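## Task

Find the cardboard box lying on the floor beneath a desk and put it inside the tote near the door, fully within the tote's rim with no part overhanging. The robot must not tip over or end up leaning, or the task fails. The box has to stay in the tote without the robot holding or propping it.

## Robot and tools

ROBOT. A simulated Hello Robot Stretch 3 with a single arm. It has a two-wheel base (0.33 m long, 0.34 m wide), a lift that rides up a mast, and a telescoping arm that reaches out to the robot's RIGHT side. The gripper cannot move forward on its own; drive the base for that. The base only drives straight or turns in place, never sideways. Turns pivot about the point midway between the drive wheels, 0.05 m behind the front edge. Stowed (arm in, wrist folded) the robot sweeps a 0.28 m radius circle when turning; an unfolded level wrist reaches past that circle. Loose objects may occasionally get nudged by something else.

FRAMES. Base frame: origin on the floor between the drive wheels, x forward, y left, z up. hand_pose is reported in it, located where the closed fingertips meet; with all wrist joints at zero its x axis points up, y back along the arm toward the mast, z to the robot's rear. Fingertips are 0.04 m round pads. Odometry frame is the base frame at the start of the scene; base_odometry uses wheel counts only, so slipping shows up as travel. Heading is in radians, left positive, -3.142 to 3.142.

execute_actions. Argument "actions": a list with exactly one action (or empty, which just reports state and pictures). An action may hold "base", "joints", or both, plus optional "contact_limits"; its motions begin together. "base" holds one command only: {"translate_m": d}, a relative drive of d metres from the current base position, forward positive, range -1 to 1; or {"rotate_rad": d}, a relative in-place turn, counter-clockwise (left) positive, range -3.2 to 3.2. The base offset is measured from where the last state report placed the base. "joints" is one dictionary of absolute targets by name: lift_m 0 to 1.1 (arm height on mast); arm_m 0 to 0.52 (extension); wrist_yaw_rad -1.345 to 4.42 (0 along the arm, positive toward the front, 3.0 folded over the base); wrist_pitch_rad -1.57 to 0.451 (0 level, negative tips fingers down); wrist_roll_rad -2.911 to 2.911 (0 fingers side by side); gripper_m -0.089 to 0.179 (larger is wider; real gap is smaller by about 0.007 m nearly shut and 0.025 m wide open, zero under 0.007); head_pan_rad -3.953 to 1.73 (0 forward, positive left, -1.57 along the arm); head_tilt_rad -1.53 to 0.419 (negative down). Tolerances for done: lift and arm ±0.004, gripper ±0.004, wrist yaw/roll and head ±0.02, pitch ±0.05. Anything omitted may keep pushing toward its earlier target. "contact_limits" accepts only arm_m, a motor effort percent from 1 to 100 at which the arm stops (contact_stop); low values are gentle but too low stops instantly; values above the maximum are clipped. Optional "cameras": list from head_camera, nav_camera, wrist_camera, all; omitted/null means all, [] none. Any unknown key or out-of-range value rejects the call with no motion. One action runs at most 15 s. If a result reports a stop, the remaining movement and finish calls in that same reply are skipped.

wait: "seconds" 0 to 10; commands nothing, returns state and images. zoom_image: "camera" plus "region" [x0, y0, x1, y1] in pixels of that camera's latest full image, top-left origin, at most 504x504. finished_scene: "scene" is the number of the scene being closed; irreversible; it reports success and gives the next task. The goal must hold at that moment and afterwards.

RESULTS. base_status/joint_status describe how each motion of the last accepted action ended: done (for the base, wheels turned the full amount even if slipping), off_target (resting short, maybe still pushing), contact_stop, time_out, torque_fault (the last three drop the target). on_its_own covers things not commanded by this call; its "held at" is a target, not a position. lidar_m: 12 ranges in metres from base origin, 30° sectors, first straight ahead then counter-clockwise (4th left, 7th behind, 10th right), scanned 0.17 m above the floor, 0.15 to 12 m, "-" nothing; blind to clear materials, low items and the robot, partly blocked by mast and low lift, may miss thin legs. wrist_depth_mm (45-1000) and head_depth_mm (280-4000, image sideways) are 7x7 median depths from top left. motor_effort in percent, positive toward higher joint values, peak in brackets; readings carry fixed offsets and noise. Positive wheel effort drives forward. base_tilt in degrees (forward, right positive) with fixed bias up to about 4°. turned_by_wheels and turned_by_imu give turning since the last result.

STOPS AND SAFETY. Arm and lift halt on firm contact and go slack until recommanded; a slack lift may sink under load or be pushed up by closing fingers on a surface. Base, wrist and head have no contact stop and keep pushing. Wrist servos under sustained strain shut off for 10 s (torque_fault). Keep the gripper under about 0.45 m when the arm may push something solid; raising the contact limit or pushing again after a stop makes tipping likelier. Don't drive while gripping, hooking or pressing a fixed object; if the base catches furniture, reverse the last move in small steps, free the gripper, and lower the lift to about 0.2 if still tilted. Avoid drops, slams and hard pushes.

WRIST. Fold (yaw 3.0) or unfold only with lift 0.32 to 0.95, pitch -0.4 and roll near 0; once folded, the lift may go to 0.25. With yaw below -0.4 keep pitch at -0.5 or lower. Fast base motion (0.30 m/s, 1.9 rad/s) needs lift under 0.30, arm under 0.03 and yaw over 2.54; otherwise 0.10 m/s and 0.63 rad/s.

GRIPPER. Grip by commanding a value below the object's width (lower squeezes harder; a stall guard may ease it, letting things slip). Release by commanding at least 0.02 above the contact value. Reading and done status don't confirm a grasp; check the cameras. The robot holds its last command while you think, and shorter robot motion time is better.

Each tool is called after "Request:" as name(argument=value, ...), one argument or row to a line, values as JSON.

## Session

Request:
execute_actions(
  actions=[],
)

Scene clock: 0.00 s.
base_odometry: x=+0.000 y=+0.000 heading=+0.000 (m, m, rad; odometry frame)
turned_by_wheels: +0.000 (rad since the last result)
turned_by_imu: +0.000 (rad since the last result)
base_tilt: forward=-0.5 right=-0.2 (deg)
lidar_m: 1.33 1.07 1.06 1.16 1.71 1.69 0.85 0.68 0.67 0.73 1.12 1.74
head_depth_mm: 1903 1974 1966 1970 1951 1936 1808 / 1877 2101 2146 2146 2043 1999 1879 / 1831 1986 2016 2082 2138 2189 1947 / 1630 1664 1699 1753 1781 1829 1809 / 1420 1442 1474 1503 1540 1551 1585 / 1248 1275 1311 1336 1343 1369 1398 / 1125 1141 1166 1180 1196 1217 1237
base_status: not commanded
joint_positions: lift_m=+0.554 arm_m=-0.003 wrist_yaw_rad=+2.797 wrist_pitch_rad=-0.381 wrist_roll_rad=-0.004 gripper_m=+0.037 head_pan_rad=-0.018 head_tilt_rad=+0.006
joint_status: not commanded
motor_effort: left_wheel=+0 right_wheel=-1 lift_m=+28 arm_m=+0 wrist_yaw_rad=+0 wrist_pitch_rad=+8 wrist_roll_rad=+0 gripper_m=+0 head_pan_rad=+0 head_tilt_rad=+2 (%)
hand_pose: x=+0.0561 y=+0.0730 z=+0.5753 quat_wxyz=(+0.251, +0.705, +0.014, +0.663) (m; base frame)
wrist_depth_mm: - - - - 925 895 807 / - - - - - 922 874 / - - - - - - 921 / - - - - - - - / - - - - - - - / 818 844 - 831 891 804 844 / 709 - 719 717 721 713 727
pictures: head_camera (sideways: a quarter turn clockwise sets it upright), nav_camera (sideways: a quarter turn counterclockwise sets it upright), wrist_camera
Images, in order (width x height): head_camera 896x504, nav_camera 672x504, wrist_camera 644x364.

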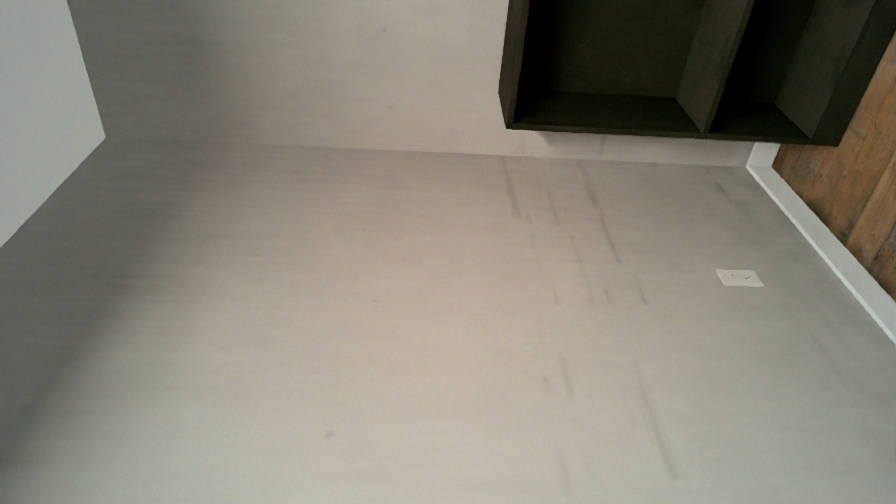

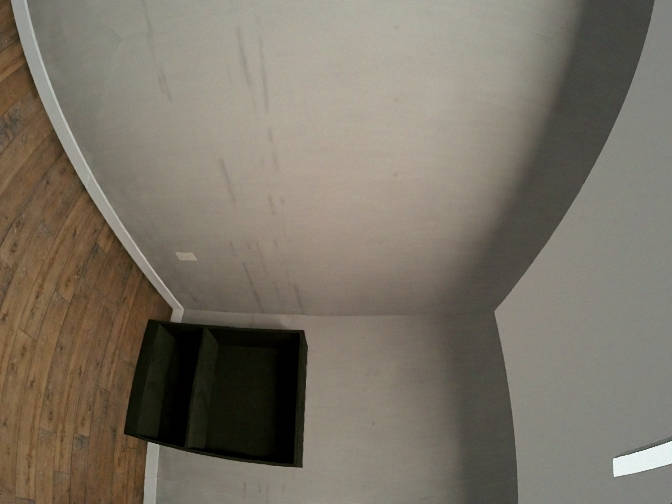

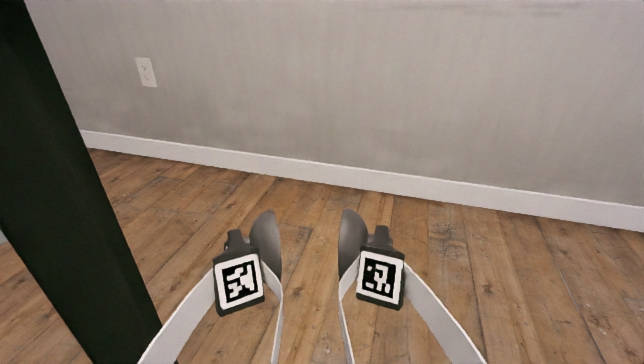

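Request:
execute_actions(
  actions=[
    {"base": {"rotate_rad": -0.48}, "joints": {"lift_m": 0.28, "wrist_pitch_rad": -0.4, "head_pan_rad": -2.9, "head_tilt_rad": -0.6}},
  ],
  cameras=["head_camera", "nav_camera"],
)

Scene clock: 25.10 s.
base_odometry: x=+0.000 y=+0.000 heading=-0.480 (m, m, rad; odometry frame)
turned_by_wheels: -0.480 (rad since the last result)
turned_by_imu: -0.472 (rad since the last result)
base_tilt: forward=-0.6 right=-0.3 (deg)
lidar_m: 1.75 1.29 1.07 1.06 1.18 1.70 1.68 0.82 0.68 0.67 0.75 1.20
head_depth_mm: 1377 1507 1671 1872 1707 1397 1193 / 1435 1580 1784 1968 1705 1391 1175 / 1492 1668 1883 2033 1679 1384 1170 / 1558 1752 1970 2135 1666 1381 1166 / 1654 1855 2102 2124 1657 1372 1162 / 1730 1970 2290 2017 1520 1362 1157 / 1743 869 939 1027 1140 1261 1152
base_status: done
joint_positions: lift_m=+0.280 arm_m=-0.003 wrist_yaw_rad=+2.797 wrist_pitch_rad=-0.413 wrist_roll_rad=-0.004 gripper_m=+0.037 head_pan_rad=-2.893 head_tilt_rad=-0.593
joint_status: all done
motor_effort: left_wheel=+3(7) right_wheel=-4(8) lift_m=+21(26) arm_m=+0(0) wrist_yaw_rad=+1(2) wrist_pitch_rad=+7(9) wrist_roll_rad=+0(0) gripper_m=+0(1) head_pan_rad=-4(45) head_tilt_rad=-4(43) (%)
hand_pose: x=+0.0548 y=+0.0693 z=+0.2941 quat_wxyz=(+0.262, +0.705, +0.025, +0.658) (m; base frame)
wrist_depth_mm: 848 869 927 - - - - / 927 972 - - - - - / - - - - - - - / - 735 747 737 737 751 743 / - 578 608 596 605 590 605 / 481 508 - 495 500 493 496 / 427 - - 424 414 425 424
pictures: head_camera (sideways: a quarter turn clockwise sets it upright), nav_camera (sideways: a quarter turn counterclockwise sets it upright)
Images, in order (width x height): head_camera 896x504, nav_camera 672x504.

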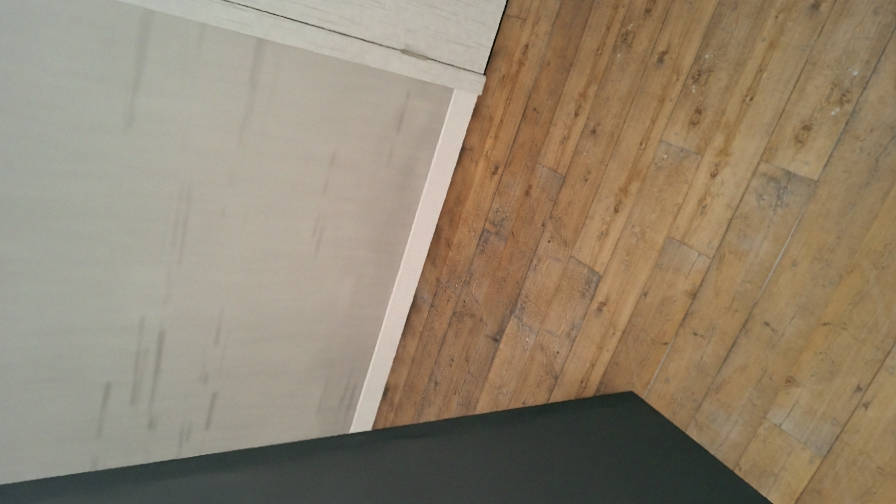

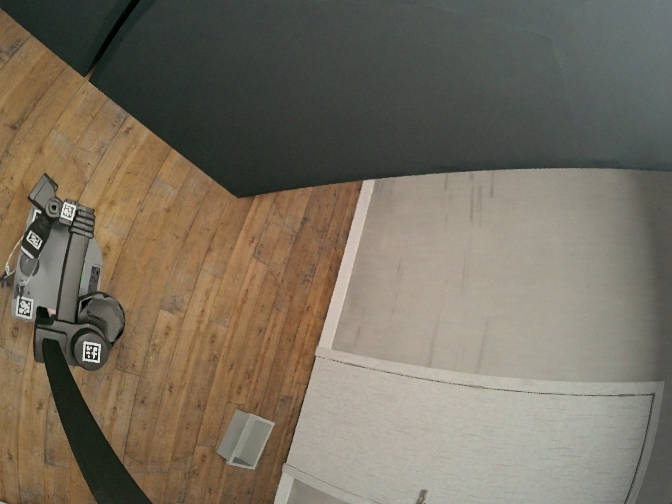

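Same layout as scene 1. I'll back up toward the gap.

Request:
execute_actions(
  actions=[
    {"base": {"translate_m": -1.0}, "joints": {"head_pan_rad": -1.8, "head_tilt_rad": -0.6}},
  ],
  cameras=["head_camera", "nav_camera"],
)

Scene clock: 35.83 s.
base_odometry: x=-0.887 y=+0.462 heading=-0.480 (m, m, rad; odometry frame)
turned_by_wheels: +0.000 (rad since the last result)
turned_by_imu: -0.002 (rad since the last result)
base_tilt: forward=-0.5 right=-0.2 (deg)
lidar_m: 2.74 1.52 1.25 1.24 0.86 0.70 0.70 0.81 1.29 0.55 0.55 0.87
head_depth_mm: 1779 1791 1794 1777 1640 1406 1179 / 2560 2524 2501 2157 1694 1398 1171 / 2959 3331 3022 2147 1682 1382 1169 / 2975 3376 2943 2130 1662 1369 1168 / 2938 3208 2922 2102 1655 1362 1162 / 2897 3341 2897 2021 1520 1292 1136 / 2808 778 789 797 802 870 1065
base_status: done
joint_positions: lift_m=+0.280 arm_m=-0.003 wrist_yaw_rad=+2.797 wrist_pitch_rad=-0.414 wrist_roll_rad=-0.004 gripper_m=+0.037 head_pan_rad=-1.807 head_tilt_rad=-0.593
joint_status: all done
motor_effort: left_wheel=+3(7) right_wheel=-4(11) lift_m=+21(21) arm_m=+0(0) wrist_yaw_rad=+1(1) wrist_pitch_rad=+7(7) wrist_roll_rad=+0(0) gripper_m=+1(0) head_pan_rad=+4(47) head_tilt_rad=-4(5) (%)
hand_pose: x=+0.0548 y=+0.0693 z=+0.2940 quat_wxyz=(+0.262, +0.705, +0.025, +0.658) (m; base frame)
wrist_depth_mm: - - - - - - - / - - - - - - - / - 776 887 - - - - / - 601 744 738 731 738 761 / - 579 605 585 602 599 598 / 479 502 - 493 505 502 492 / 434 - - 422 431 420 426
pictures: head_camera (sideways: a quarter turn clockwise sets it upright), nav_camera (sideways: a quarter turn counterclockwise sets it upright)
Images, in order (width x height): head_camera 896x504, nav_camera 672x504.

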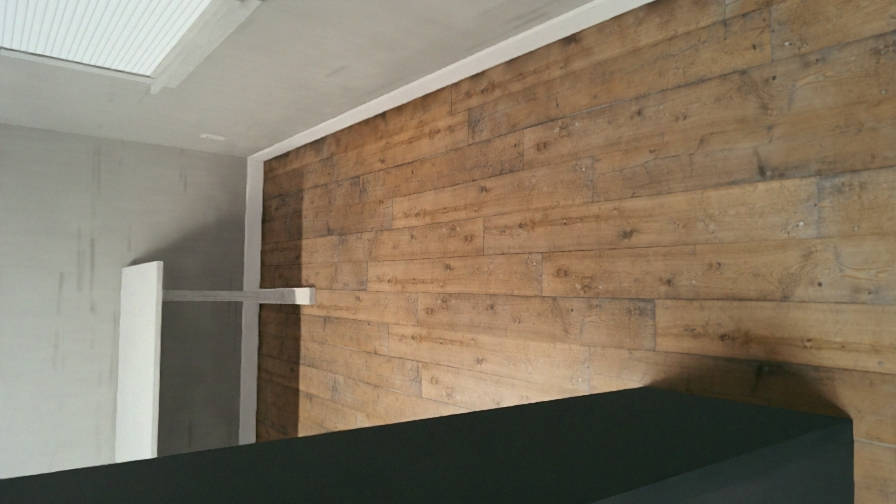

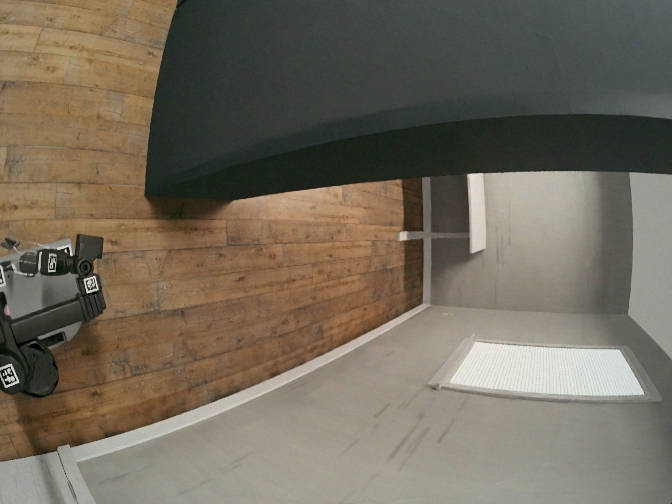

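Request:
execute_actions(
  actions=[
    {"base": {"rotate_rad": -1.93}, "joints": {"head_pan_rad": 0.8, "head_tilt_rad": -0.45}},
  ],
  cameras=[],
)

Scene clock: 43.47 s.
base_odometry: x=-0.887 y=+0.462 heading=-2.410 (m, m, rad; odometry frame)
turned_by_wheels: -1.930 (rad since the last result)
turned_by_imu: -1.894 (rad since the last result)
base_tilt: forward=-0.5 right=-0.3 (deg)
lidar_m: 1.78 0.55 0.61 1.20 2.14 1.37 1.24 1.25 0.78 0.70 0.73 0.90
head_depth_mm: 496 591 729 961 1901 1544 1266 / 420 467 551 673 853 1195 1259 / 437 474 517 574 657 780 1054 / 471 513 565 627 704 804 935 / 508 559 618 696 790 921 1103 / 552 613 686 782 905 1078 1209 / 606 679 769 892 1053 1306 1232
base_status: done
joint_positions: lift_m=+0.280 arm_m=-0.003 wrist_yaw_rad=+2.797 wrist_pitch_rad=-0.414 wrist_roll_rad=-0.004 gripper_m=+0.037 head_pan_rad=+0.793 head_tilt_rad=-0.457
joint_status: all done
motor_effort: left_wheel=+3(11) right_wheel=-4(10) lift_m=+22(21) arm_m=+0(0) wrist_yaw_rad=+1(1) wrist_pitch_rad=+7(7) wrist_roll_rad=+0(0) gripper_m=+1(2) head_pan_rad=+3(47) head_tilt_rad=+4(22) (%)
hand_pose: x=+0.0548 y=+0.0693 z=+0.2940 quat_wxyz=(+0.262, +0.705, +0.025, +0.658) (m; base frame)
wrist_depth_mm: - - - 824 576 465 582 / - - - 916 600 514 706 / - 959 989 922 651 578 928 / - 729 729 749 670 678 759 / - 581 612 594 611 598 599 / 485 511 - 482 506 494 489 / 428 - - 427 423 419 433
pictures: none
No camera images: the call's "cameras" was empty. Leave "cameras" out to get every camera's image.

Request:
execute_actions(
  actions=[
    {"base": {"translate_m": 1.0}},
  ],
  cameras=["head_camera", "nav_camera"],
)

Scene clock: 52.10 s.
base_odometry: x=-1.631 y=-0.207 heading=-2.409 (m, m, rad; odometry frame)
turned_by_wheels: +0.000 (rad since the last result)
turned_by_imu: +0.005 (rad since the last result)
base_tilt: forward=-0.5 right=-0.2 (deg)
lidar_m: 1.39 2.11 3.13 0.40 0.40 0.49 2.23 0.97 0.62 0.57 0.57 0.71
head_depth_mm: 2126 2310 2333 2539 1986 1533 1267 / 2284 2496 2507 2671 1952 1535 1259 / 2447 2632 2851 2652 1936 1524 1246 / 2652 2890 3130 2595 1915 1520 1252 / 2868 3086 3433 2612 1897 1503 1242 / 3106 3433 3696 2577 1893 1496 1238 / 3175 3398 3569 2527 1872 1488 1227
base_status: done
joint_positions: lift_m=+0.280 arm_m=-0.003 wrist_yaw_rad=+2.797 wrist_pitch_rad=-0.414 wrist_roll_rad=-0.004 gripper_m=+0.037 head_pan_rad=+0.793 head_tilt_rad=-0.457
joint_status: not commanded
motor_effort: left_wheel=+3(10) right_wheel=-3(8) lift_m=+22(21) arm_m=+0(0) wrist_yaw_rad=+0(1) wrist_pitch_rad=+7(7) wrist_roll_rad=+0(0) gripper_m=+1(1) head_pan_rad=+4(4) head_tilt_rad=+4(4) (%)
hand_pose: x=+0.0548 y=+0.0693 z=+0.2940 quat_wxyz=(+0.262, +0.705, +0.025, +0.658) (m; base frame)
wrist_depth_mm: 329 - - - - - - / 348 - - - - - - / - 907 974 - - - - / - 674 738 732 756 732 760 / - 541 612 590 624 604 595 / 419 506 - 494 508 496 492 / 428 - - 420 424 422 423
pictures: head_camera (sideways: a quarter turn clockwise sets it upright), nav_camera (sideways: a quarter turn counterclockwise sets it upright)
Images, in order (width x height): head_camera 896x504, nav_camera 672x504.

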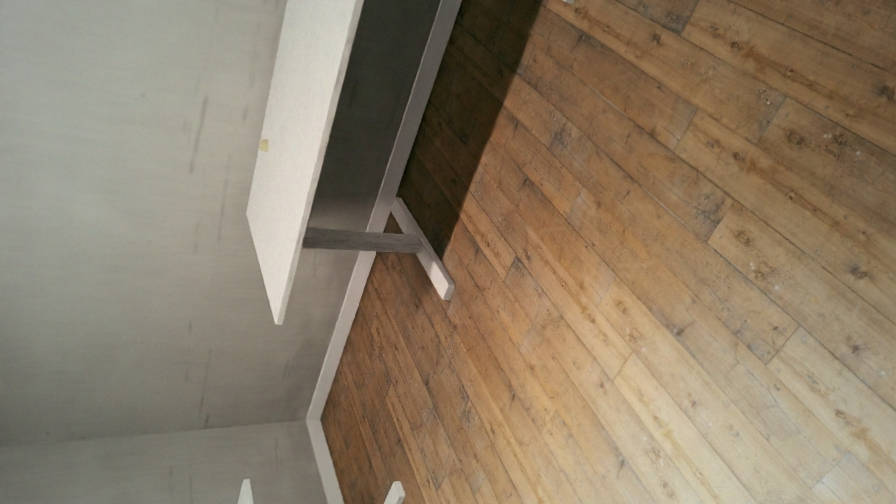

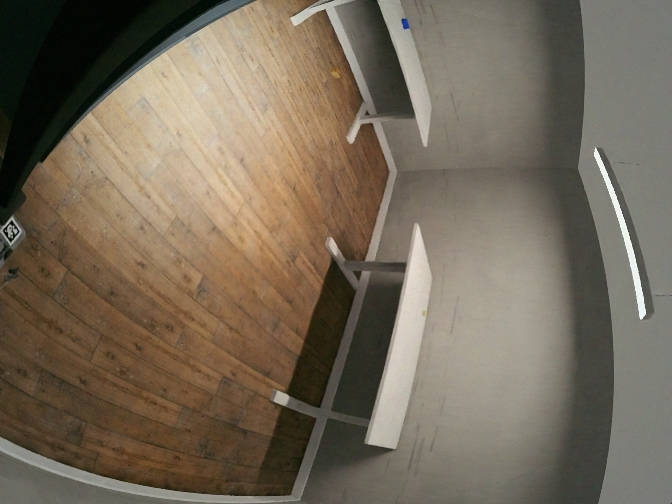

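Request:
execute_actions(
  actions=[
    {"base": {"rotate_rad": 1.16}, "joints": {"head_pan_rad": 0.3, "head_tilt_rad": -0.6}},
  ],
  cameras=[],
)

Request:
execute_actions(
  actions=[
    {"base": {"translate_m": 1.0}},
  ],
  cameras=["head_camera", "nav_camera"],
)

Scene clock: 67.53 s.
base_odometry: x=-1.631 y=-0.207 heading=-1.250 (m, m, rad; odometry frame)
turned_by_wheels: +1.160 (rad since the last result)
turned_by_imu: +1.141 (rad since the last result)
base_tilt: forward=-0.5 right=-0.3 (deg)
lidar_m: 3.14 0.40 0.41 0.53 2.24 0.86 0.60 0.57 0.58 0.77 1.84 2.52
head_depth_mm: 2986 3420 3024 2207 1703 1400 1187 / 2883 2937 2994 2140 1689 1391 1180 / 2825 3103 2943 2137 1681 1377 1179 / 2766 3130 2886 2127 1672 1377 1166 / 2680 2990 2867 2111 1659 1369 1163 / 2611 2851 2780 2020 1602 1265 875 / 1717 1069 743 507 492 574 732
base_status: done
joint_positions: lift_m=+0.280 arm_m=-0.003 wrist_yaw_rad=+2.797 wrist_pitch_rad=-0.414 wrist_roll_rad=-0.004 gripper_m=+0.037 head_pan_rad=+0.307 head_tilt_rad=-0.593
joint_status: all done
motor_effort: left_wheel=-2(8) right_wheel=+2(10) lift_m=+21(21) arm_m=+0(1) wrist_yaw_rad=+1(1) wrist_pitch_rad=+7(7) wrist_roll_rad=+0(0) gripper_m=+1(1) head_pan_rad=-4(39) head_tilt_rad=-5(22) (%)
hand_pose: x=+0.0548 y=+0.0693 z=+0.2940 quat_wxyz=(+0.262, +0.705, +0.025, +0.658) (m; base frame)
wrist_depth_mm: - - 542 437 373 - - / - - 618 484 406 - - / - 987 681 526 440 951 - / - 734 703 581 496 752 753 / - 574 608 586 556 608 606 / 472 507 - 494 507 496 500 / 430 - - 418 418 423 425
pictures: none
No camera images: the call's "cameras" was empty. Leave "cameras" out to get every camera's image.

Scene clock: 72.70 s.
base_odometry: x=-1.315 y=-1.156 heading=-1.250 (m, m, rad; odometry frame)
turned_by_wheels: +0.000 (rad since the last result)
turned_by_imu: +0.004 (rad since the last result)
base_tilt: forward=-0.5 right=-0.3 (deg)
lidar_m: 2.14 1.93 1.50 0.73 1.04 0.71 1.48 1.40 1.44 1.67 2.00 1.64
head_depth_mm: 2183 2473 2791 2164 1708 1386 1178 / 2130 2263 2652 2171 1693 1400 1184 / 2082 2112 2563 2152 1674 1385 1172 / 2018 2057 2530 2118 1668 1379 1164 / 1983 2026 2482 2111 1649 1370 1163 / 1927 1960 2455 2082 1650 1358 1153 / 1869 1968 2322 2024 1630 1352 1150
base_status: done
joint_positions: lift_m=+0.280 arm_m=-0.003 wrist_yaw_rad=+2.797 wrist_pitch_rad=-0.414 wrist_roll_rad=-0.004 gripper_m=+0.037 head_pan_rad=+0.307 head_tilt_rad=-0.593
joint_status: not commanded
motor_effort: left_wheel=-2(7) right_wheel=+2(9) lift_m=+22(22) arm_m=+0(0) wrist_yaw_rad=+0(0) wrist_pitch_rad=+7(7) wrist_roll_rad=+0(0) gripper_m=+1(1) head_pan_rad=-4(4) head_tilt_rad=-4(4) (%)
hand_pose: x=+0.0548 y=+0.0692 z=+0.2939 quat_wxyz=(+0.262, +0.705, +0.025, +0.658) (m; base frame)
wrist_depth_mm: 802 767 725 - - - - / 843 879 768 - - - - / - 797 804 - - - - / - 657 738 738 739 742 765 / - 587 615 591 612 593 598 / 478 505 - 484 511 497 498 / 431 - - 422 426 421 421
pictures: head_camera (sideways: a quarter turn clockwise sets it upright), nav_camera (sideways: a quarter turn counterclockwise sets it upright)
Images, in order (width x height): head_camera 896x504, nav_camera 672x504.

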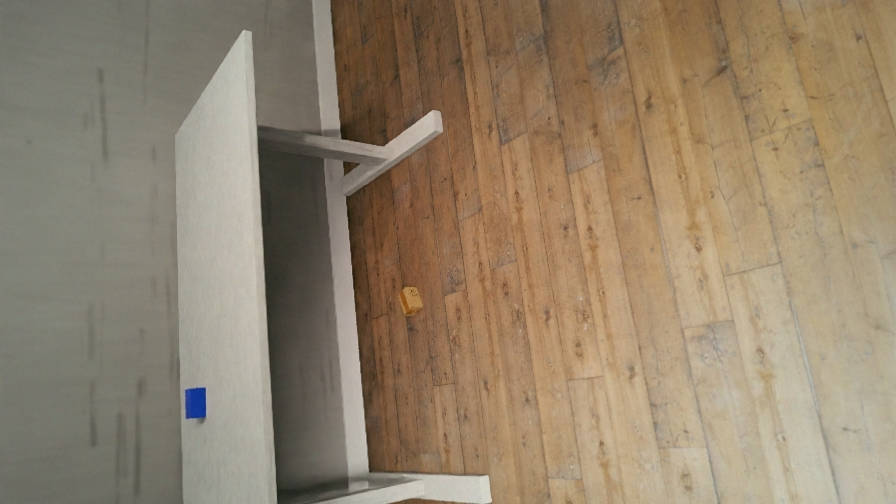

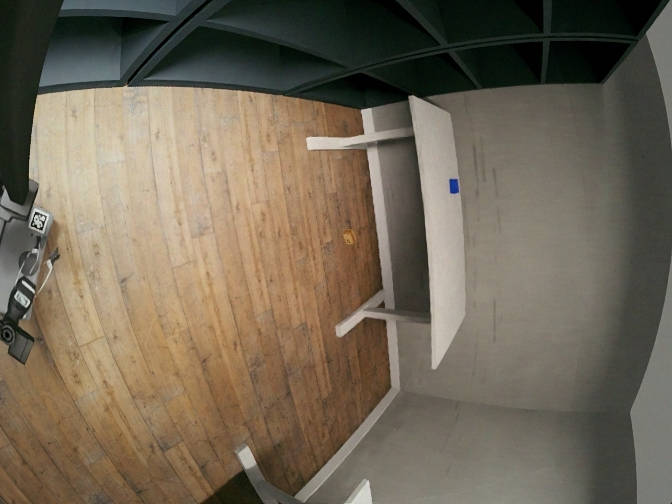

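Request:
execute_actions(
  actions=[
    {"base": {"rotate_rad": 0.40}, "joints": {"head_pan_rad": 0.0, "head_tilt_rad": -0.95}},
  ],
  cameras=[],
)

Request:
execute_actions(
  actions=[
    {"base": {"translate_m": 1.0}},
  ],
  cameras=["head_camera", "nav_camera"],
)

Scene clock: 94.93 s.
base_odometry: x=-1.315 y=-1.156 heading=-0.850 (m, m, rad; odometry frame)
turned_by_wheels: +0.400 (rad since the last result)
turned_by_imu: +0.393 (rad since the last result)
base_tilt: forward=-0.5 right=-0.2 (deg)
lidar_m: 2.20 1.49 0.73 1.02 0.71 0.71 1.41 1.41 1.71 1.67 1.65 2.15
head_depth_mm: 2189 2072 1792 1548 1367 1215 1095 / 2215 2098 1769 1546 1353 1216 1104 / 2228 2105 1780 1526 1341 1207 1101 / 2181 2062 1747 1514 1346 1198 1102 / 2145 2054 1738 1509 1341 1190 1104 / 2102 2044 1711 1511 1328 1186 1087 / 2017 1973 1722 1488 1313 1183 1066
base_status: done
joint_positions: lift_m=+0.280 arm_m=-0.003 wrist_yaw_rad=+2.797 wrist_pitch_rad=-0.414 wrist_roll_rad=-0.004 gripper_m=+0.037 head_pan_rad=+0.007 head_tilt_rad=-0.938
joint_status: all done
motor_effort: left_wheel=-2(7) right_wheel=+2(9) lift_m=+21(22) arm_m=+0(1) wrist_yaw_rad=+0(0) wrist_pitch_rad=+7(7) wrist_roll_rad=+0(0) gripper_m=+1(0) head_pan_rad=-4(29) head_tilt_rad=-7(35) (%)
hand_pose: x=+0.0548 y=+0.0692 z=+0.2939 quat_wxyz=(+0.262, +0.705, +0.025, +0.658) (m; base frame)
wrist_depth_mm: 779 869 958 752 - - - / 817 887 - 772 - - - / - 792 798 836 915 - - / - 635 691 731 742 752 757 / - 580 603 578 610 608 601 / 480 501 - 490 521 500 496 / 426 - - 422 417 422 421
pictures: none
No camera images: the call's "cameras" was empty. Leave "cameras" out to get every camera's image.

Scene clock: 100.03 s.
base_odometry: x=-0.655 y=-1.907 heading=-0.850 (m, m, rad; odometry frame)
turned_by_wheels: +0.000 (rad since the last result)
turned_by_imu: +0.004 (rad since the last result)
base_tilt: forward=-0.5 right=-0.2 (deg)
lidar_m: 1.38 1.03 0.85 0.93 0.88 0.92 2.38 2.40 2.01 1.40 1.83 1.21
head_depth_mm: 1151 931 1489 1545 1355 1215 1092 / 1139 923 1668 1532 1348 1203 1100 / 1125 914 826 1533 1346 1197 1100 / 1117 906 819 1524 1337 1196 1104 / 1095 897 815 1508 1330 1186 1101 / 1095 889 791 1512 1325 1184 1091 / 1083 887 785 1490 1312 1178 1067
base_status: done
joint_positions: lift_m=+0.280 arm_m=-0.003 wrist_yaw_rad=+2.797 wrist_pitch_rad=-0.414 wrist_roll_rad=-0.004 gripper_m=+0.037 head_pan_rad=+0.007 head_tilt_rad=-0.939
joint_status: not commanded
motor_effort: left_wheel=-2(7) right_wheel=+2(9) lift_m=+21(21) arm_m=+0(1) wrist_yaw_rad=+2(1) wrist_pitch_rad=+7(7) wrist_roll_rad=+0(0) gripper_m=+0(1) head_pan_rad=-4(5) head_tilt_rad=-6(7) (%)
hand_pose: x=+0.0548 y=+0.0692 z=+0.2939 quat_wxyz=(+0.262, +0.705, +0.025, +0.658) (m; base frame)
wrist_depth_mm: 889 - - - - - - / 967 - - - - - - / - 826 856 930 - 935 - / - 755 728 732 724 744 763 / - 596 614 590 599 597 597 / 480 500 - 496 509 492 501 / 427 - - 424 420 424 423
pictures: head_camera (sideways: a quarter turn clockwise sets it upright), nav_camera (sideways: a quarter turn counterclockwise sets it upright)
Images, in order (width x height): head_camera 896x504, nav_camera 672x504.

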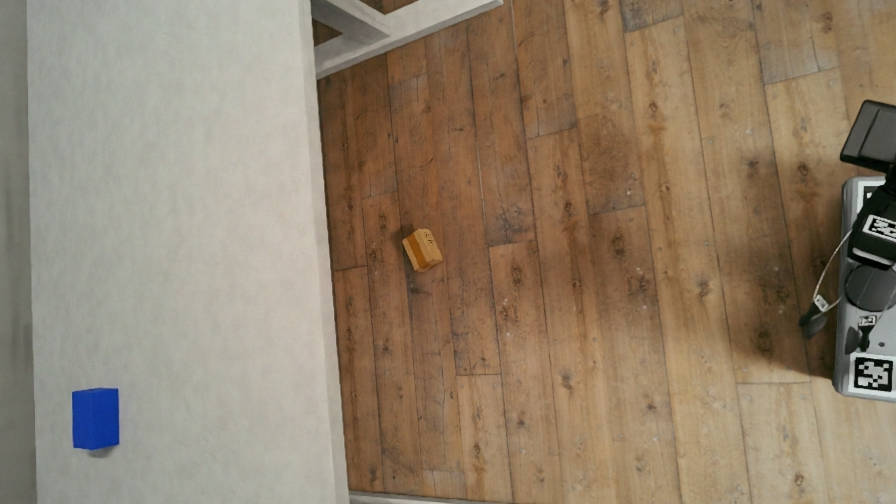

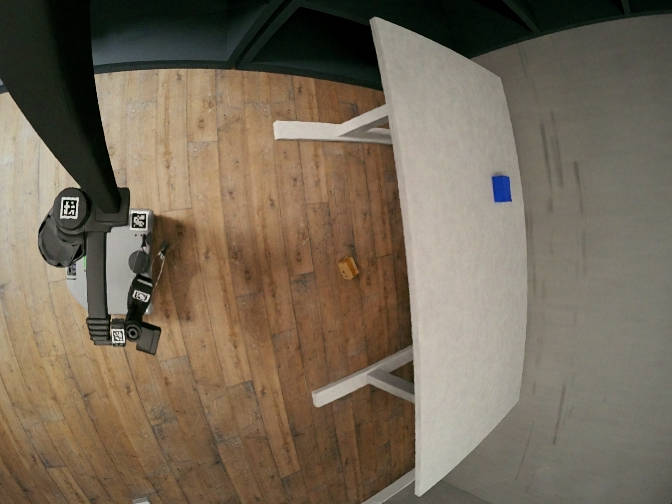

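Request:
zoom_image(
  camera="head_camera",
  region=[372, 210, 472, 290],
)

Region (372, 210, 472, 290) of head_camera's 896x504 image, scaled by 5.040, with more detail than that image has; it fills the top 403 rows of this view, and the rest is white.

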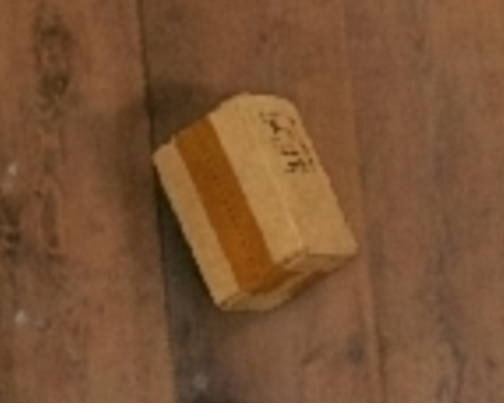

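Request:
execute_actions(
  actions=[
    {"base": {"translate_m": 0.29}},
  ],
  cameras=[],
)

Request:
execute_actions(
  actions=[
    {"base": {"rotate_rad": 1.58}, "joints": {"lift_m": 0.34, "wrist_yaw_rad": 0.0, "arm_m": 0.3, "head_pan_rad": -1.57, "head_tilt_rad": -1.2}},
  ],
)

Scene clock: 138.70 s.
base_odometry: x=-0.464 y=-2.125 heading=-0.850 (m, m, rad; odometry frame)
turned_by_wheels: +0.000 (rad since the last result)
turned_by_imu: +0.002 (rad since the last result)
base_tilt: forward=-0.5 right=-0.3 (deg)
lidar_m: 1.09 0.86 0.81 0.81 1.27 1.09 2.67 2.69 1.44 1.47 1.78 0.97
head_depth_mm: 1039 926 784 676 1362 1214 1096 / 1019 924 776 672 1352 1202 1106 / 1005 915 772 669 1322 1200 1105 / 990 908 766 662 1317 1190 1105 / 975 897 762 660 1298 1185 1108 / 959 893 757 658 1285 1189 1093 / 946 833 749 654 1261 1177 1069
base_status: done
joint_positions: lift_m=+0.280 arm_m=-0.003 wrist_yaw_rad=+2.797 wrist_pitch_rad=-0.414 wrist_roll_rad=-0.004 gripper_m=+0.037 head_pan_rad=+0.007 head_tilt_rad=-0.939
joint_status: not commanded
motor_effort: left_wheel=-3(7) right_wheel=+2(9) lift_m=+21(22) arm_m=-1(1) wrist_yaw_rad=+1(1) wrist_pitch_rad=+7(7) wrist_roll_rad=+0(0) gripper_m=+1(1) head_pan_rad=-4(4) head_tilt_rad=-7(7) (%)
hand_pose: x=+0.0548 y=+0.0692 z=+0.2939 quat_wxyz=(+0.262, +0.705, +0.025, +0.658) (m; base frame)
wrist_depth_mm: 907 959 - - - 986 823 / - - - - - - 819 / - 824 884 - 857 942 874 / - 715 741 741 737 735 756 / - 599 621 592 595 604 600 / 473 501 - 487 509 494 490 / 433 - - 418 422 427 417
pictures: none
No camera images: the call's "cameras" was empty. Leave "cameras" out to get every camera's image.

Scene clock: 142.13 s.
base_odometry: x=-0.464 y=-2.125 heading=+0.730 (m, m, rad; odometry frame)
turned_by_wheels: +1.580 (rad since the last result)
turned_by_imu: +1.556 (rad since the last result)
base_tilt: forward=-0.5 right=-0.3 (deg)
lidar_m: 0.81 1.27 1.09 2.67 2.32 1.44 1.47 1.78 0.97 1.09 0.85 0.81
head_depth_mm: 749 686 648 1352 1267 1192 1109 / 744 681 643 1347 1264 1209 - / 739 677 632 1353 1269 - - / 737 675 629 1333 1268 - 1097 / 729 670 625 1334 1250 1169 1110 / 727 666 615 1319 1245 1163 1097 / 715 660 613 1316 1237 1154 1090
base_status: done
joint_positions: lift_m=+0.340 arm_m=+0.300 wrist_yaw_rad=+0.001 wrist_pitch_rad=-0.414 wrist_roll_rad=-0.004 gripper_m=+0.037 head_pan_rad=-1.563 head_tilt_rad=-1.186
joint_status: all done
motor_effort: left_wheel=-2(10) right_wheel=+2(9) lift_m=+36(37) arm_m=+3(8) wrist_yaw_rad=+1(1) wrist_pitch_rad=+7(7) wrist_roll_rad=+0(0) gripper_m=+0(1) head_pan_rad=-5(47) head_tilt_rad=-9(32) (%)
hand_pose: x=-0.0213 y=-0.6696 z=+0.3532 quat_wxyz=(+0.694, +0.146, -0.690, -0.145) (m; base frame)
wrist_depth_mm: 439 457 475 509 546 568 617 / 470 475 526 546 594 639 661 / 493 538 579 606 652 697 768 / 554 583 614 658 717 753 805 / 588 625 655 673 689 675 666 / 548 552 - 567 586 559 546 / 471 473 482 474 476 480 483
pictures: head_camera (sideways: a quarter turn clockwise sets it upright), nav_camera (sideways: a quarter turn counterclockwise sets it upright), wrist_camera
Images, in order (width x height): head_camera 896x504, nav_camera 672x504, wrist_camera 644x364.

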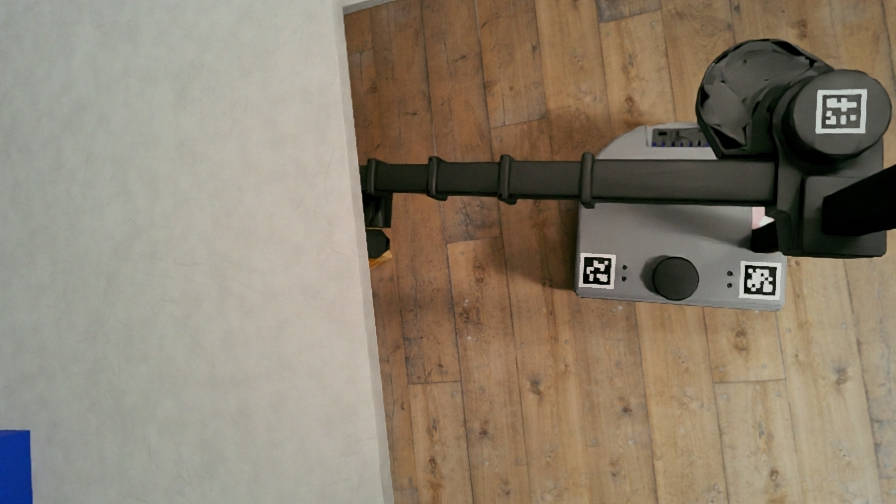

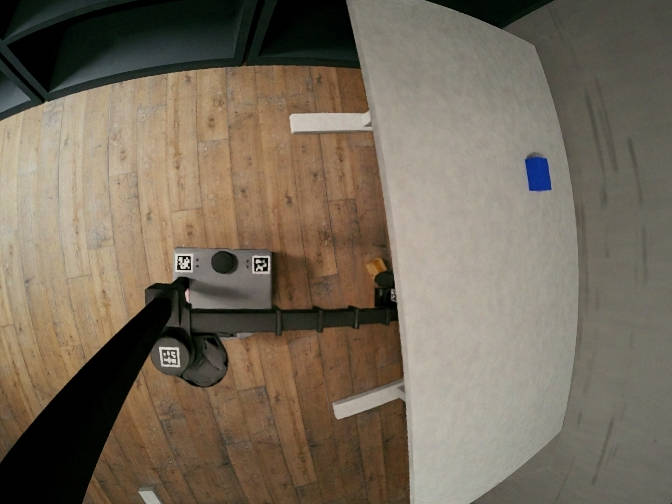

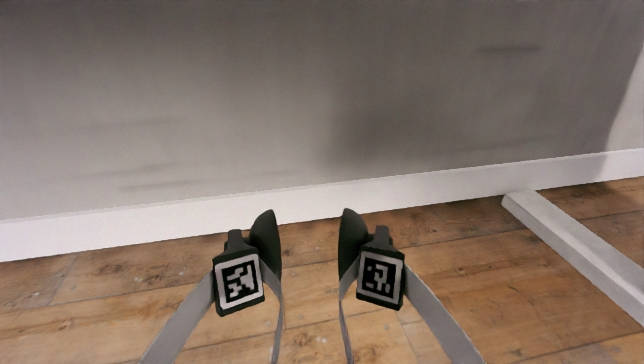

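Request:
execute_actions(
  actions=[
    {"joints": {"wrist_pitch_rad": -1.5, "wrist_roll_rad": 1.1, "arm_m": 0.47, "gripper_m": 0.17, "lift_m": 0.28}},
  ],
  cameras=["nav_camera", "wrist_camera"],
)

Scene clock: 152.03 s.
base_odometry: x=-0.464 y=-2.125 heading=+0.730 (m, m, rad; odometry frame)
turned_by_wheels: +0.000 (rad since the last result)
turned_by_imu: +0.001 (rad since the last result)
base_tilt: forward=-0.5 right=-0.2 (deg)
lidar_m: 0.81 1.27 1.09 2.67 2.32 1.45 1.47 1.78 0.97 1.09 0.85 0.81
head_depth_mm: 748 686 646 1347 1267 1189 1119 / 745 682 641 1355 1258 1208 1098 / 736 677 633 1341 1265 - - / 734 674 630 1327 1271 - 1096 / 731 670 625 1326 1241 1174 1101 / 727 667 619 1322 1238 1163 1093 / 714 663 614 1320 1240 1157 1091
base_status: not commanded
joint_positions: lift_m=+0.280 arm_m=+0.470 wrist_yaw_rad=+0.001 wrist_pitch_rad=-1.493 wrist_roll_rad=+1.095 gripper_m=+0.170 head_pan_rad=-1.563 head_tilt_rad=-1.186
joint_status: all done
motor_effort: left_wheel=-2(2) right_wheel=+1(1) lift_m=+21(33) arm_m=+2(1) wrist_yaw_rad=+1(1) wrist_pitch_rad=-4(5) wrist_roll_rad=+2(5) gripper_m=+2(100) head_pan_rad=-4(4) head_tilt_rad=-9(8) (%)
hand_pose: x=-0.0216 y=-0.6103 z=+0.1617 quat_wxyz=(+0.173, +0.160, -0.713, -0.660) (m; base frame)
wrist_depth_mm: 304 302 300 300 301 299 297 / 308 307 309 304 305 305 309 / 317 314 316 310 313 309 311 / 320 322 323 318 318 317 318 / 330 328 327 328 326 324 326 / 336 337 333 335 331 - 330 / 348 342 339 338 342 342 341
pictures: nav_camera (sideways: a quarter turn counterclockwise sets it upright), wrist_camera
Images, in order (width x height): nav_camera 672x504, wrist_camera 644x364.

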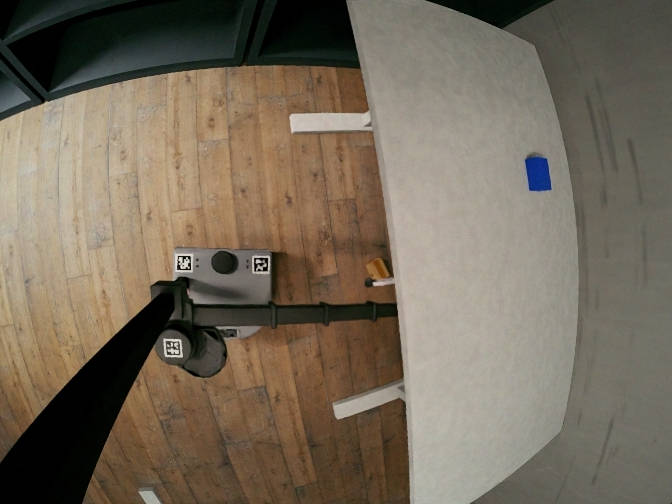

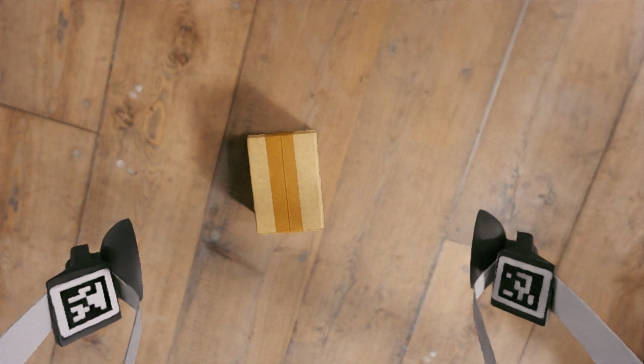

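Request:
execute_actions(
  actions=[
    {"joints": {"arm_m": 0.499, "wrist_roll_rad": 1.04, "lift_m": 0.147, "gripper_m": 0.15}},
  ],
  cameras=["wrist_camera"],
)

Scene clock: 171.17 s.
base_odometry: x=-0.464 y=-2.125 heading=+0.730 (m, m, rad; odometry frame)
turned_by_wheels: +0.000 (rad since the last result)
turned_by_imu: +0.001 (rad since the last result)
base_tilt: forward=-0.5 right=-0.3 (deg)
lidar_m: 0.81 1.27 1.09 2.67 2.32 1.45 1.47 1.78 0.97 1.10 0.85 0.81
head_depth_mm: 748 686 647 1350 1268 1187 1120 / 743 683 645 1353 1259 1198 1101 / 738 678 633 1340 1268 - 1102 / 734 673 631 1343 1277 - 1094 / 730 671 627 1333 1234 1169 1094 / 725 667 618 1329 1240 1160 1099 / 714 662 614 1328 1234 1164 1089
base_status: not commanded
joint_positions: lift_m=+0.147 arm_m=+0.499 wrist_yaw_rad=+0.001 wrist_pitch_rad=-1.494 wrist_roll_rad=+1.046 gripper_m=+0.150 head_pan_rad=-1.563 head_tilt_rad=-1.186
joint_status: all done
motor_effort: left_wheel=-2(2) right_wheel=+1(1) lift_m=+22(21) arm_m=+3(4) wrist_yaw_rad=+1(1) wrist_pitch_rad=-4(4) wrist_roll_rad=-2(3) gripper_m=+1(86) head_pan_rad=-5(4) head_tilt_rad=-8(9) (%)
hand_pose: x=-0.0216 y=-0.6391 z=+0.0287 quat_wxyz=(+0.191, +0.176, -0.708, -0.656) (m; base frame)
wrist_depth_mm: 176 177 177 175 175 176 175 / 180 179 179 179 179 178 178 / 185 184 183 184 183 182 183 / 188 187 185 137 189 185 186 / 191 190 189 139 190 188 190 / 194 - 194 143 195 - 194 / 200 199 200 199 198 197 197
pictures: wrist_camera
Images, in order (width x height): wrist_camera 644x364.

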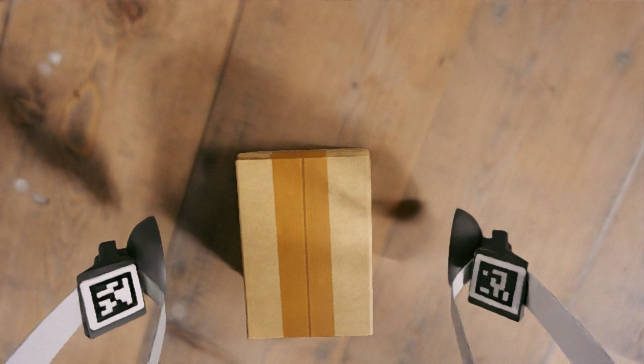

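Request:
execute_actions(
  actions=[
    {"joints": {"gripper_m": 0.014}},
  ],
  cameras=["wrist_camera"],
)

Request:
execute_actions(
  actions=[
    {"joints": {"lift_m": 0.19}},
  ],
  cameras=["wrist_camera"],
)

Scene clock: 177.73 s.
base_odometry: x=-0.464 y=-2.125 heading=+0.730 (m, m, rad; odometry frame)
turned_by_wheels: +0.000 (rad since the last result)
turned_by_imu: +0.001 (rad since the last result)
base_tilt: forward=-0.5 right=-0.2 (deg)
lidar_m: 0.81 1.27 1.09 2.67 2.33 1.45 1.47 1.78 0.97 1.10 0.85 0.81
head_depth_mm: 750 684 647 1360 1263 1190 1115 / 742 681 645 1350 1262 1198 1103 / 736 675 633 1344 1264 - 1103 / 735 673 628 1337 1268 - 1094 / 731 670 624 1328 1242 1167 1099 / 723 670 617 1331 1243 1164 1096 / 716 663 616 1319 1229 1151 1085
base_status: not commanded
joint_positions: lift_m=+0.147 arm_m=+0.499 wrist_yaw_rad=+0.001 wrist_pitch_rad=-1.494 wrist_roll_rad=+1.046 gripper_m=+0.015 head_pan_rad=-1.563 head_tilt_rad=-1.186
joint_status: all done
motor_effort: left_wheel=-2(2) right_wheel=+1(1) lift_m=+21(22) arm_m=+2(3) wrist_yaw_rad=+0(1) wrist_pitch_rad=-3(3) wrist_roll_rad=-2(2) gripper_m=-22(100) head_pan_rad=-4(5) head_tilt_rad=-8(8) (%)
hand_pose: x=-0.0216 y=-0.6391 z=+0.0287 quat_wxyz=(+0.191, +0.176, -0.708, -0.656) (m; base frame)
wrist_depth_mm: 175 177 176 176 174 175 175 / 179 180 180 178 180 179 179 / 184 184 183 183 182 183 181 / 188 187 187 133 186 186 185 / 191 191 136 135 190 189 190 / 194 196 138 138 193 194 193 / 200 200 199 140 197 199 197
pictures: wrist_camera
Images, in order (width x height): wrist_camera 644x364.

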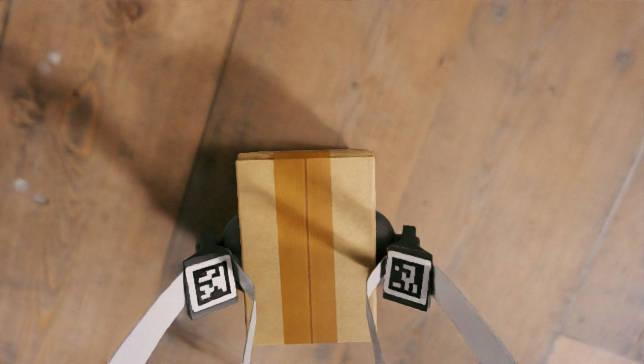

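Scene clock: 178.93 s.
base_odometry: x=-0.464 y=-2.125 heading=+0.730 (m, m, rad; odometry frame)
turned_by_wheels: +0.000 (rad since the last result)
turned_by_imu: +0.000 (rad since the last result)
base_tilt: forward=-0.5 right=-0.3 (deg)
lidar_m: 0.81 1.27 1.09 2.67 2.33 1.44 1.47 1.78 0.97 1.10 0.85 0.81
head_depth_mm: 746 686 645 1361 1257 1177 1119 / 742 680 643 1349 1266 1197 1101 / 739 677 635 1346 1262 - - / 736 675 630 1329 1267 - 1099 / 728 672 627 1336 1242 1165 1088 / 727 666 617 1330 1240 1165 1098 / 714 663 615 1311 1231 1158 1088
base_status: not commanded
joint_positions: lift_m=+0.190 arm_m=+0.499 wrist_yaw_rad=+0.001 wrist_pitch_rad=-1.494 wrist_roll_rad=+1.046 gripper_m=+0.015 head_pan_rad=-1.563 head_tilt_rad=-1.186
joint_status: all done
motor_effort: left_wheel=-2(2) right_wheel=+1(2) lift_m=+36(37) arm_m=+3(3) wrist_yaw_rad=+0(1) wrist_pitch_rad=-3(3) wrist_roll_rad=-2(2) gripper_m=-21(22) head_pan_rad=-3(4) head_tilt_rad=-9(9) (%)
hand_pose: x=-0.0216 y=-0.6391 z=+0.0710 quat_wxyz=(+0.191, +0.176, -0.708, -0.656) (m; base frame)
wrist_depth_mm: 217 216 216 216 216 214 216 / 219 221 222 221 220 220 218 / 225 226 225 224 224 222 224 / 230 228 229 132 229 228 228 / 234 234 136 135 234 234 233 / 242 239 137 137 237 238 238 / 244 245 246 140 244 242 243
pictures: wrist_camera
Images, in order (width x height): wrist_camera 644x364.

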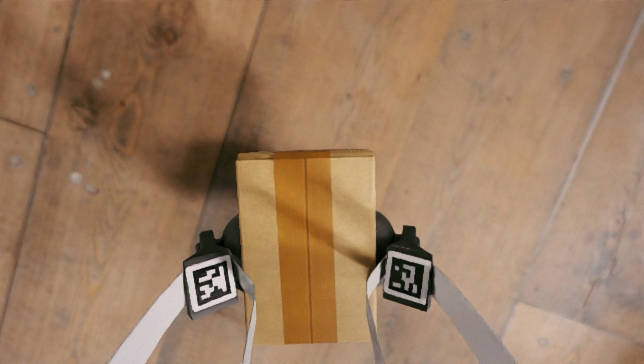

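Request:
execute_actions(
  actions=[
    {"base": {"rotate_rad": 1.525}, "joints": {"lift_m": 0.33, "arm_m": 0.0, "wrist_pitch_rad": -0.9, "wrist_roll_rad": 0.0, "head_pan_rad": -0.2, "head_tilt_rad": -0.9}},
  ],
  cameras=["nav_camera", "wrist_camera"],
)

Scene clock: 205.03 s.
base_odometry: x=-0.464 y=-2.125 heading=+2.255 (m, m, rad; odometry frame)
turned_by_wheels: +1.525 (rad since the last result)
turned_by_imu: +1.504 (rad since the last result)
base_tilt: forward=-0.5 right=-0.3 (deg)
lidar_m: 1.86 2.67 2.01 1.45 1.77 0.97 1.10 1.10 0.81 0.81 1.26 1.09
head_depth_mm: 1547 1154 1303 1498 1386 1225 1094 / 1651 1430 1734 1539 1366 1217 1114 / 1616 1955 1785 1557 1371 1212 1103 / 2470 2054 1817 1550 1352 1210 1097 / 2488 2168 1801 1557 1355 1198 1087 / 2396 2141 1783 1531 1342 1192 1073 / 2306 2155 1785 1524 1340 1186 1066
base_status: done
joint_positions: lift_m=+0.330 arm_m=+0.000 wrist_yaw_rad=+0.001 wrist_pitch_rad=-0.918 wrist_roll_rad=+0.004 gripper_m=+0.015 head_pan_rad=-0.207 head_tilt_rad=-0.902
joint_status: all done
motor_effort: left_wheel=-2(8) right_wheel=+2(12) lift_m=+36(36) arm_m=-3(4) wrist_yaw_rad=+1(1) wrist_pitch_rad=+9(10) wrist_roll_rad=-1(2) gripper_m=-21(22) head_pan_rad=+4(46) head_tilt_rad=+2(27) (%)
hand_pose: x=-0.0215 y=-0.2817 z=+0.2501 quat_wxyz=(+0.633, +0.313, -0.635, -0.314) (m; base frame)
wrist_depth_mm: 526 570 587 619 641 657 637 / 534 544 555 549 564 520 536 / 492 492 501 508 510 510 527 / 447 444 436 132 458 480 479 / 412 410 136 134 432 427 428 / 384 386 138 137 385 392 397 / 355 356 351 140 366 368 374
pictures: nav_camera (sideways: a quarter turn counterclockwise sets it upright), wrist_camera
Images, in order (width x height): nav_camera 672x504, wrist_camera 644x364.

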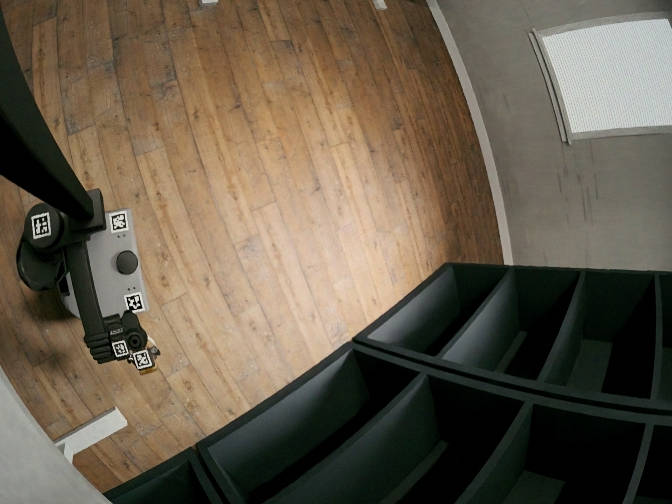

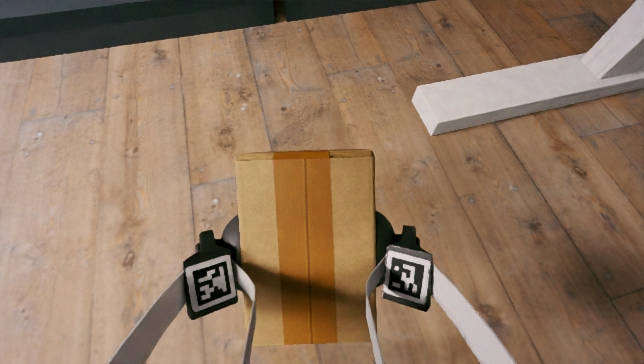

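Request:
execute_actions(
  actions=[
    {"base": {"translate_m": 0.24}, "joints": {"wrist_yaw_rad": 2.65, "wrist_pitch_rad": -0.4, "lift_m": 0.293}},
  ],
  cameras=["wrist_camera"],
)

Request:
execute_actions(
  actions=[
    {"base": {"translate_m": 1.0}, "joints": {"head_pan_rad": -0.4}},
  ],
  cameras=["nav_camera"],
)

Scene clock: 223.53 s.
base_odometry: x=-0.616 y=-1.939 heading=+2.255 (m, m, rad; odometry frame)
turned_by_wheels: +0.000 (rad since the last result)
turned_by_imu: +0.002 (rad since the last result)
base_tilt: forward=-0.5 right=-0.3 (deg)
lidar_m: 1.62 2.44 2.08 1.41 1.82 1.18 1.33 0.98 0.86 0.83 0.95 0.91
head_depth_mm: 1498 1325 1172 1325 1354 1223 1095 / 1517 1358 1733 1534 1380 1215 1107 / 1473 1768 1767 1571 1368 1209 1109 / 2366 2125 1812 1558 1366 1204 1094 / 2298 2168 1831 1547 1350 1207 1058 / 2232 2154 1799 1550 1344 1200 1073 / 2109 2148 1797 1537 1334 1188 1064
base_status: done
joint_positions: lift_m=+0.293 arm_m=+0.000 wrist_yaw_rad=+2.648 wrist_pitch_rad=-0.430 wrist_roll_rad=+0.004 gripper_m=+0.015 head_pan_rad=-0.207 head_tilt_rad=-0.901
joint_status: all done
motor_effort: left_wheel=-2(8) right_wheel=+2(9) lift_m=+22(33) arm_m=-2(2) wrist_yaw_rad=+3(4) wrist_pitch_rad=+15(16) wrist_roll_rad=-1(2) gripper_m=-21(21) head_pan_rad=+4(5) head_tilt_rad=+0(1) (%)
hand_pose: x=+0.0844 y=+0.0510 z=+0.3033 quat_wxyz=(+0.315, +0.708, -0.023, +0.632) (m; base frame)
wrist_depth_mm: - - - - - - - / - - - - - - - / 949 994 968 979 - 967 - / 727 732 681 131 745 731 740 / 588 594 137 135 602 598 598 / - 496 137 137 465 504 490 / - - 402 141 422 429 426
pictures: wrist_camera
Images, in order (width x height): wrist_camera 644x364.

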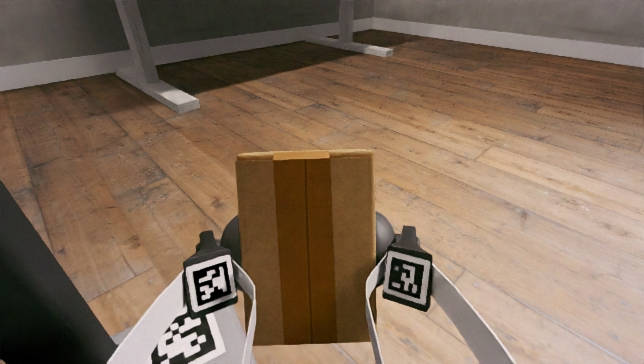

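Scene clock: 228.70 s.
base_odometry: x=-1.247 y=-1.164 heading=+2.254 (m, m, rad; odometry frame)
turned_by_wheels: +0.000 (rad since the last result)
turned_by_imu: +0.004 (rad since the last result)
base_tilt: forward=-0.5 right=-0.2 (deg)
lidar_m: 1.47 1.47 1.74 1.73 2.05 2.12 2.13 1.42 0.65 0.80 0.87 0.71
head_depth_mm: 592 760 1017 929 1258 1171 1090 / 1704 725 893 985 1298 1202 1107 / 1704 2033 1787 1299 1340 1212 1115 / 1592 1920 1819 1575 1360 1210 1101 / 1475 1740 1803 1538 1354 1207 1086 / 1388 1611 1749 1547 1337 1197 1071 / 1307 1516 1714 1547 1332 1183 1071
base_status: done
joint_positions: lift_m=+0.293 arm_m=+0.000 wrist_yaw_rad=+2.649 wrist_pitch_rad=-0.430 wrist_roll_rad=+0.004 gripper_m=+0.015 head_pan_rad=-0.393 head_tilt_rad=-0.901
joint_status: all done
motor_effort: left_wheel=-2(8) right_wheel=+2(10) lift_m=+22(23) arm_m=-2(3) wrist_yaw_rad=+2(2) wrist_pitch_rad=+15(15) wrist_roll_rad=-1(1) gripper_m=-21(21) head_pan_rad=-3(25) head_tilt_rad=+1(0) (%)
hand_pose: x=+0.0842 y=+0.0511 z=+0.3033 quat_wxyz=(+0.315, +0.708, -0.023, +0.632) (m; base frame)
wrist_depth_mm: - - - - - - - / - - - - - - - / 961 991 964 979 - 972 - / 737 732 669 132 737 759 757 / 603 602 136 135 590 604 600 / - 507 137 138 469 502 501 / - - 405 140 428 427 438
pictures: nav_camera (sideways: a quarter turn counterclockwise sets it upright)
Images, in order (width x height): nav_camera 672x504.

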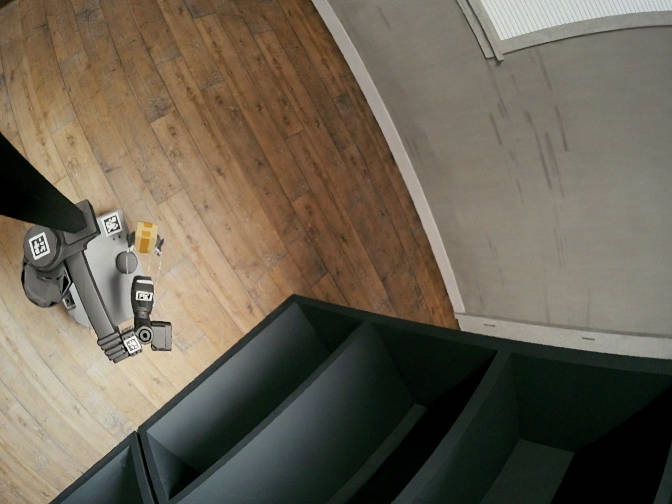

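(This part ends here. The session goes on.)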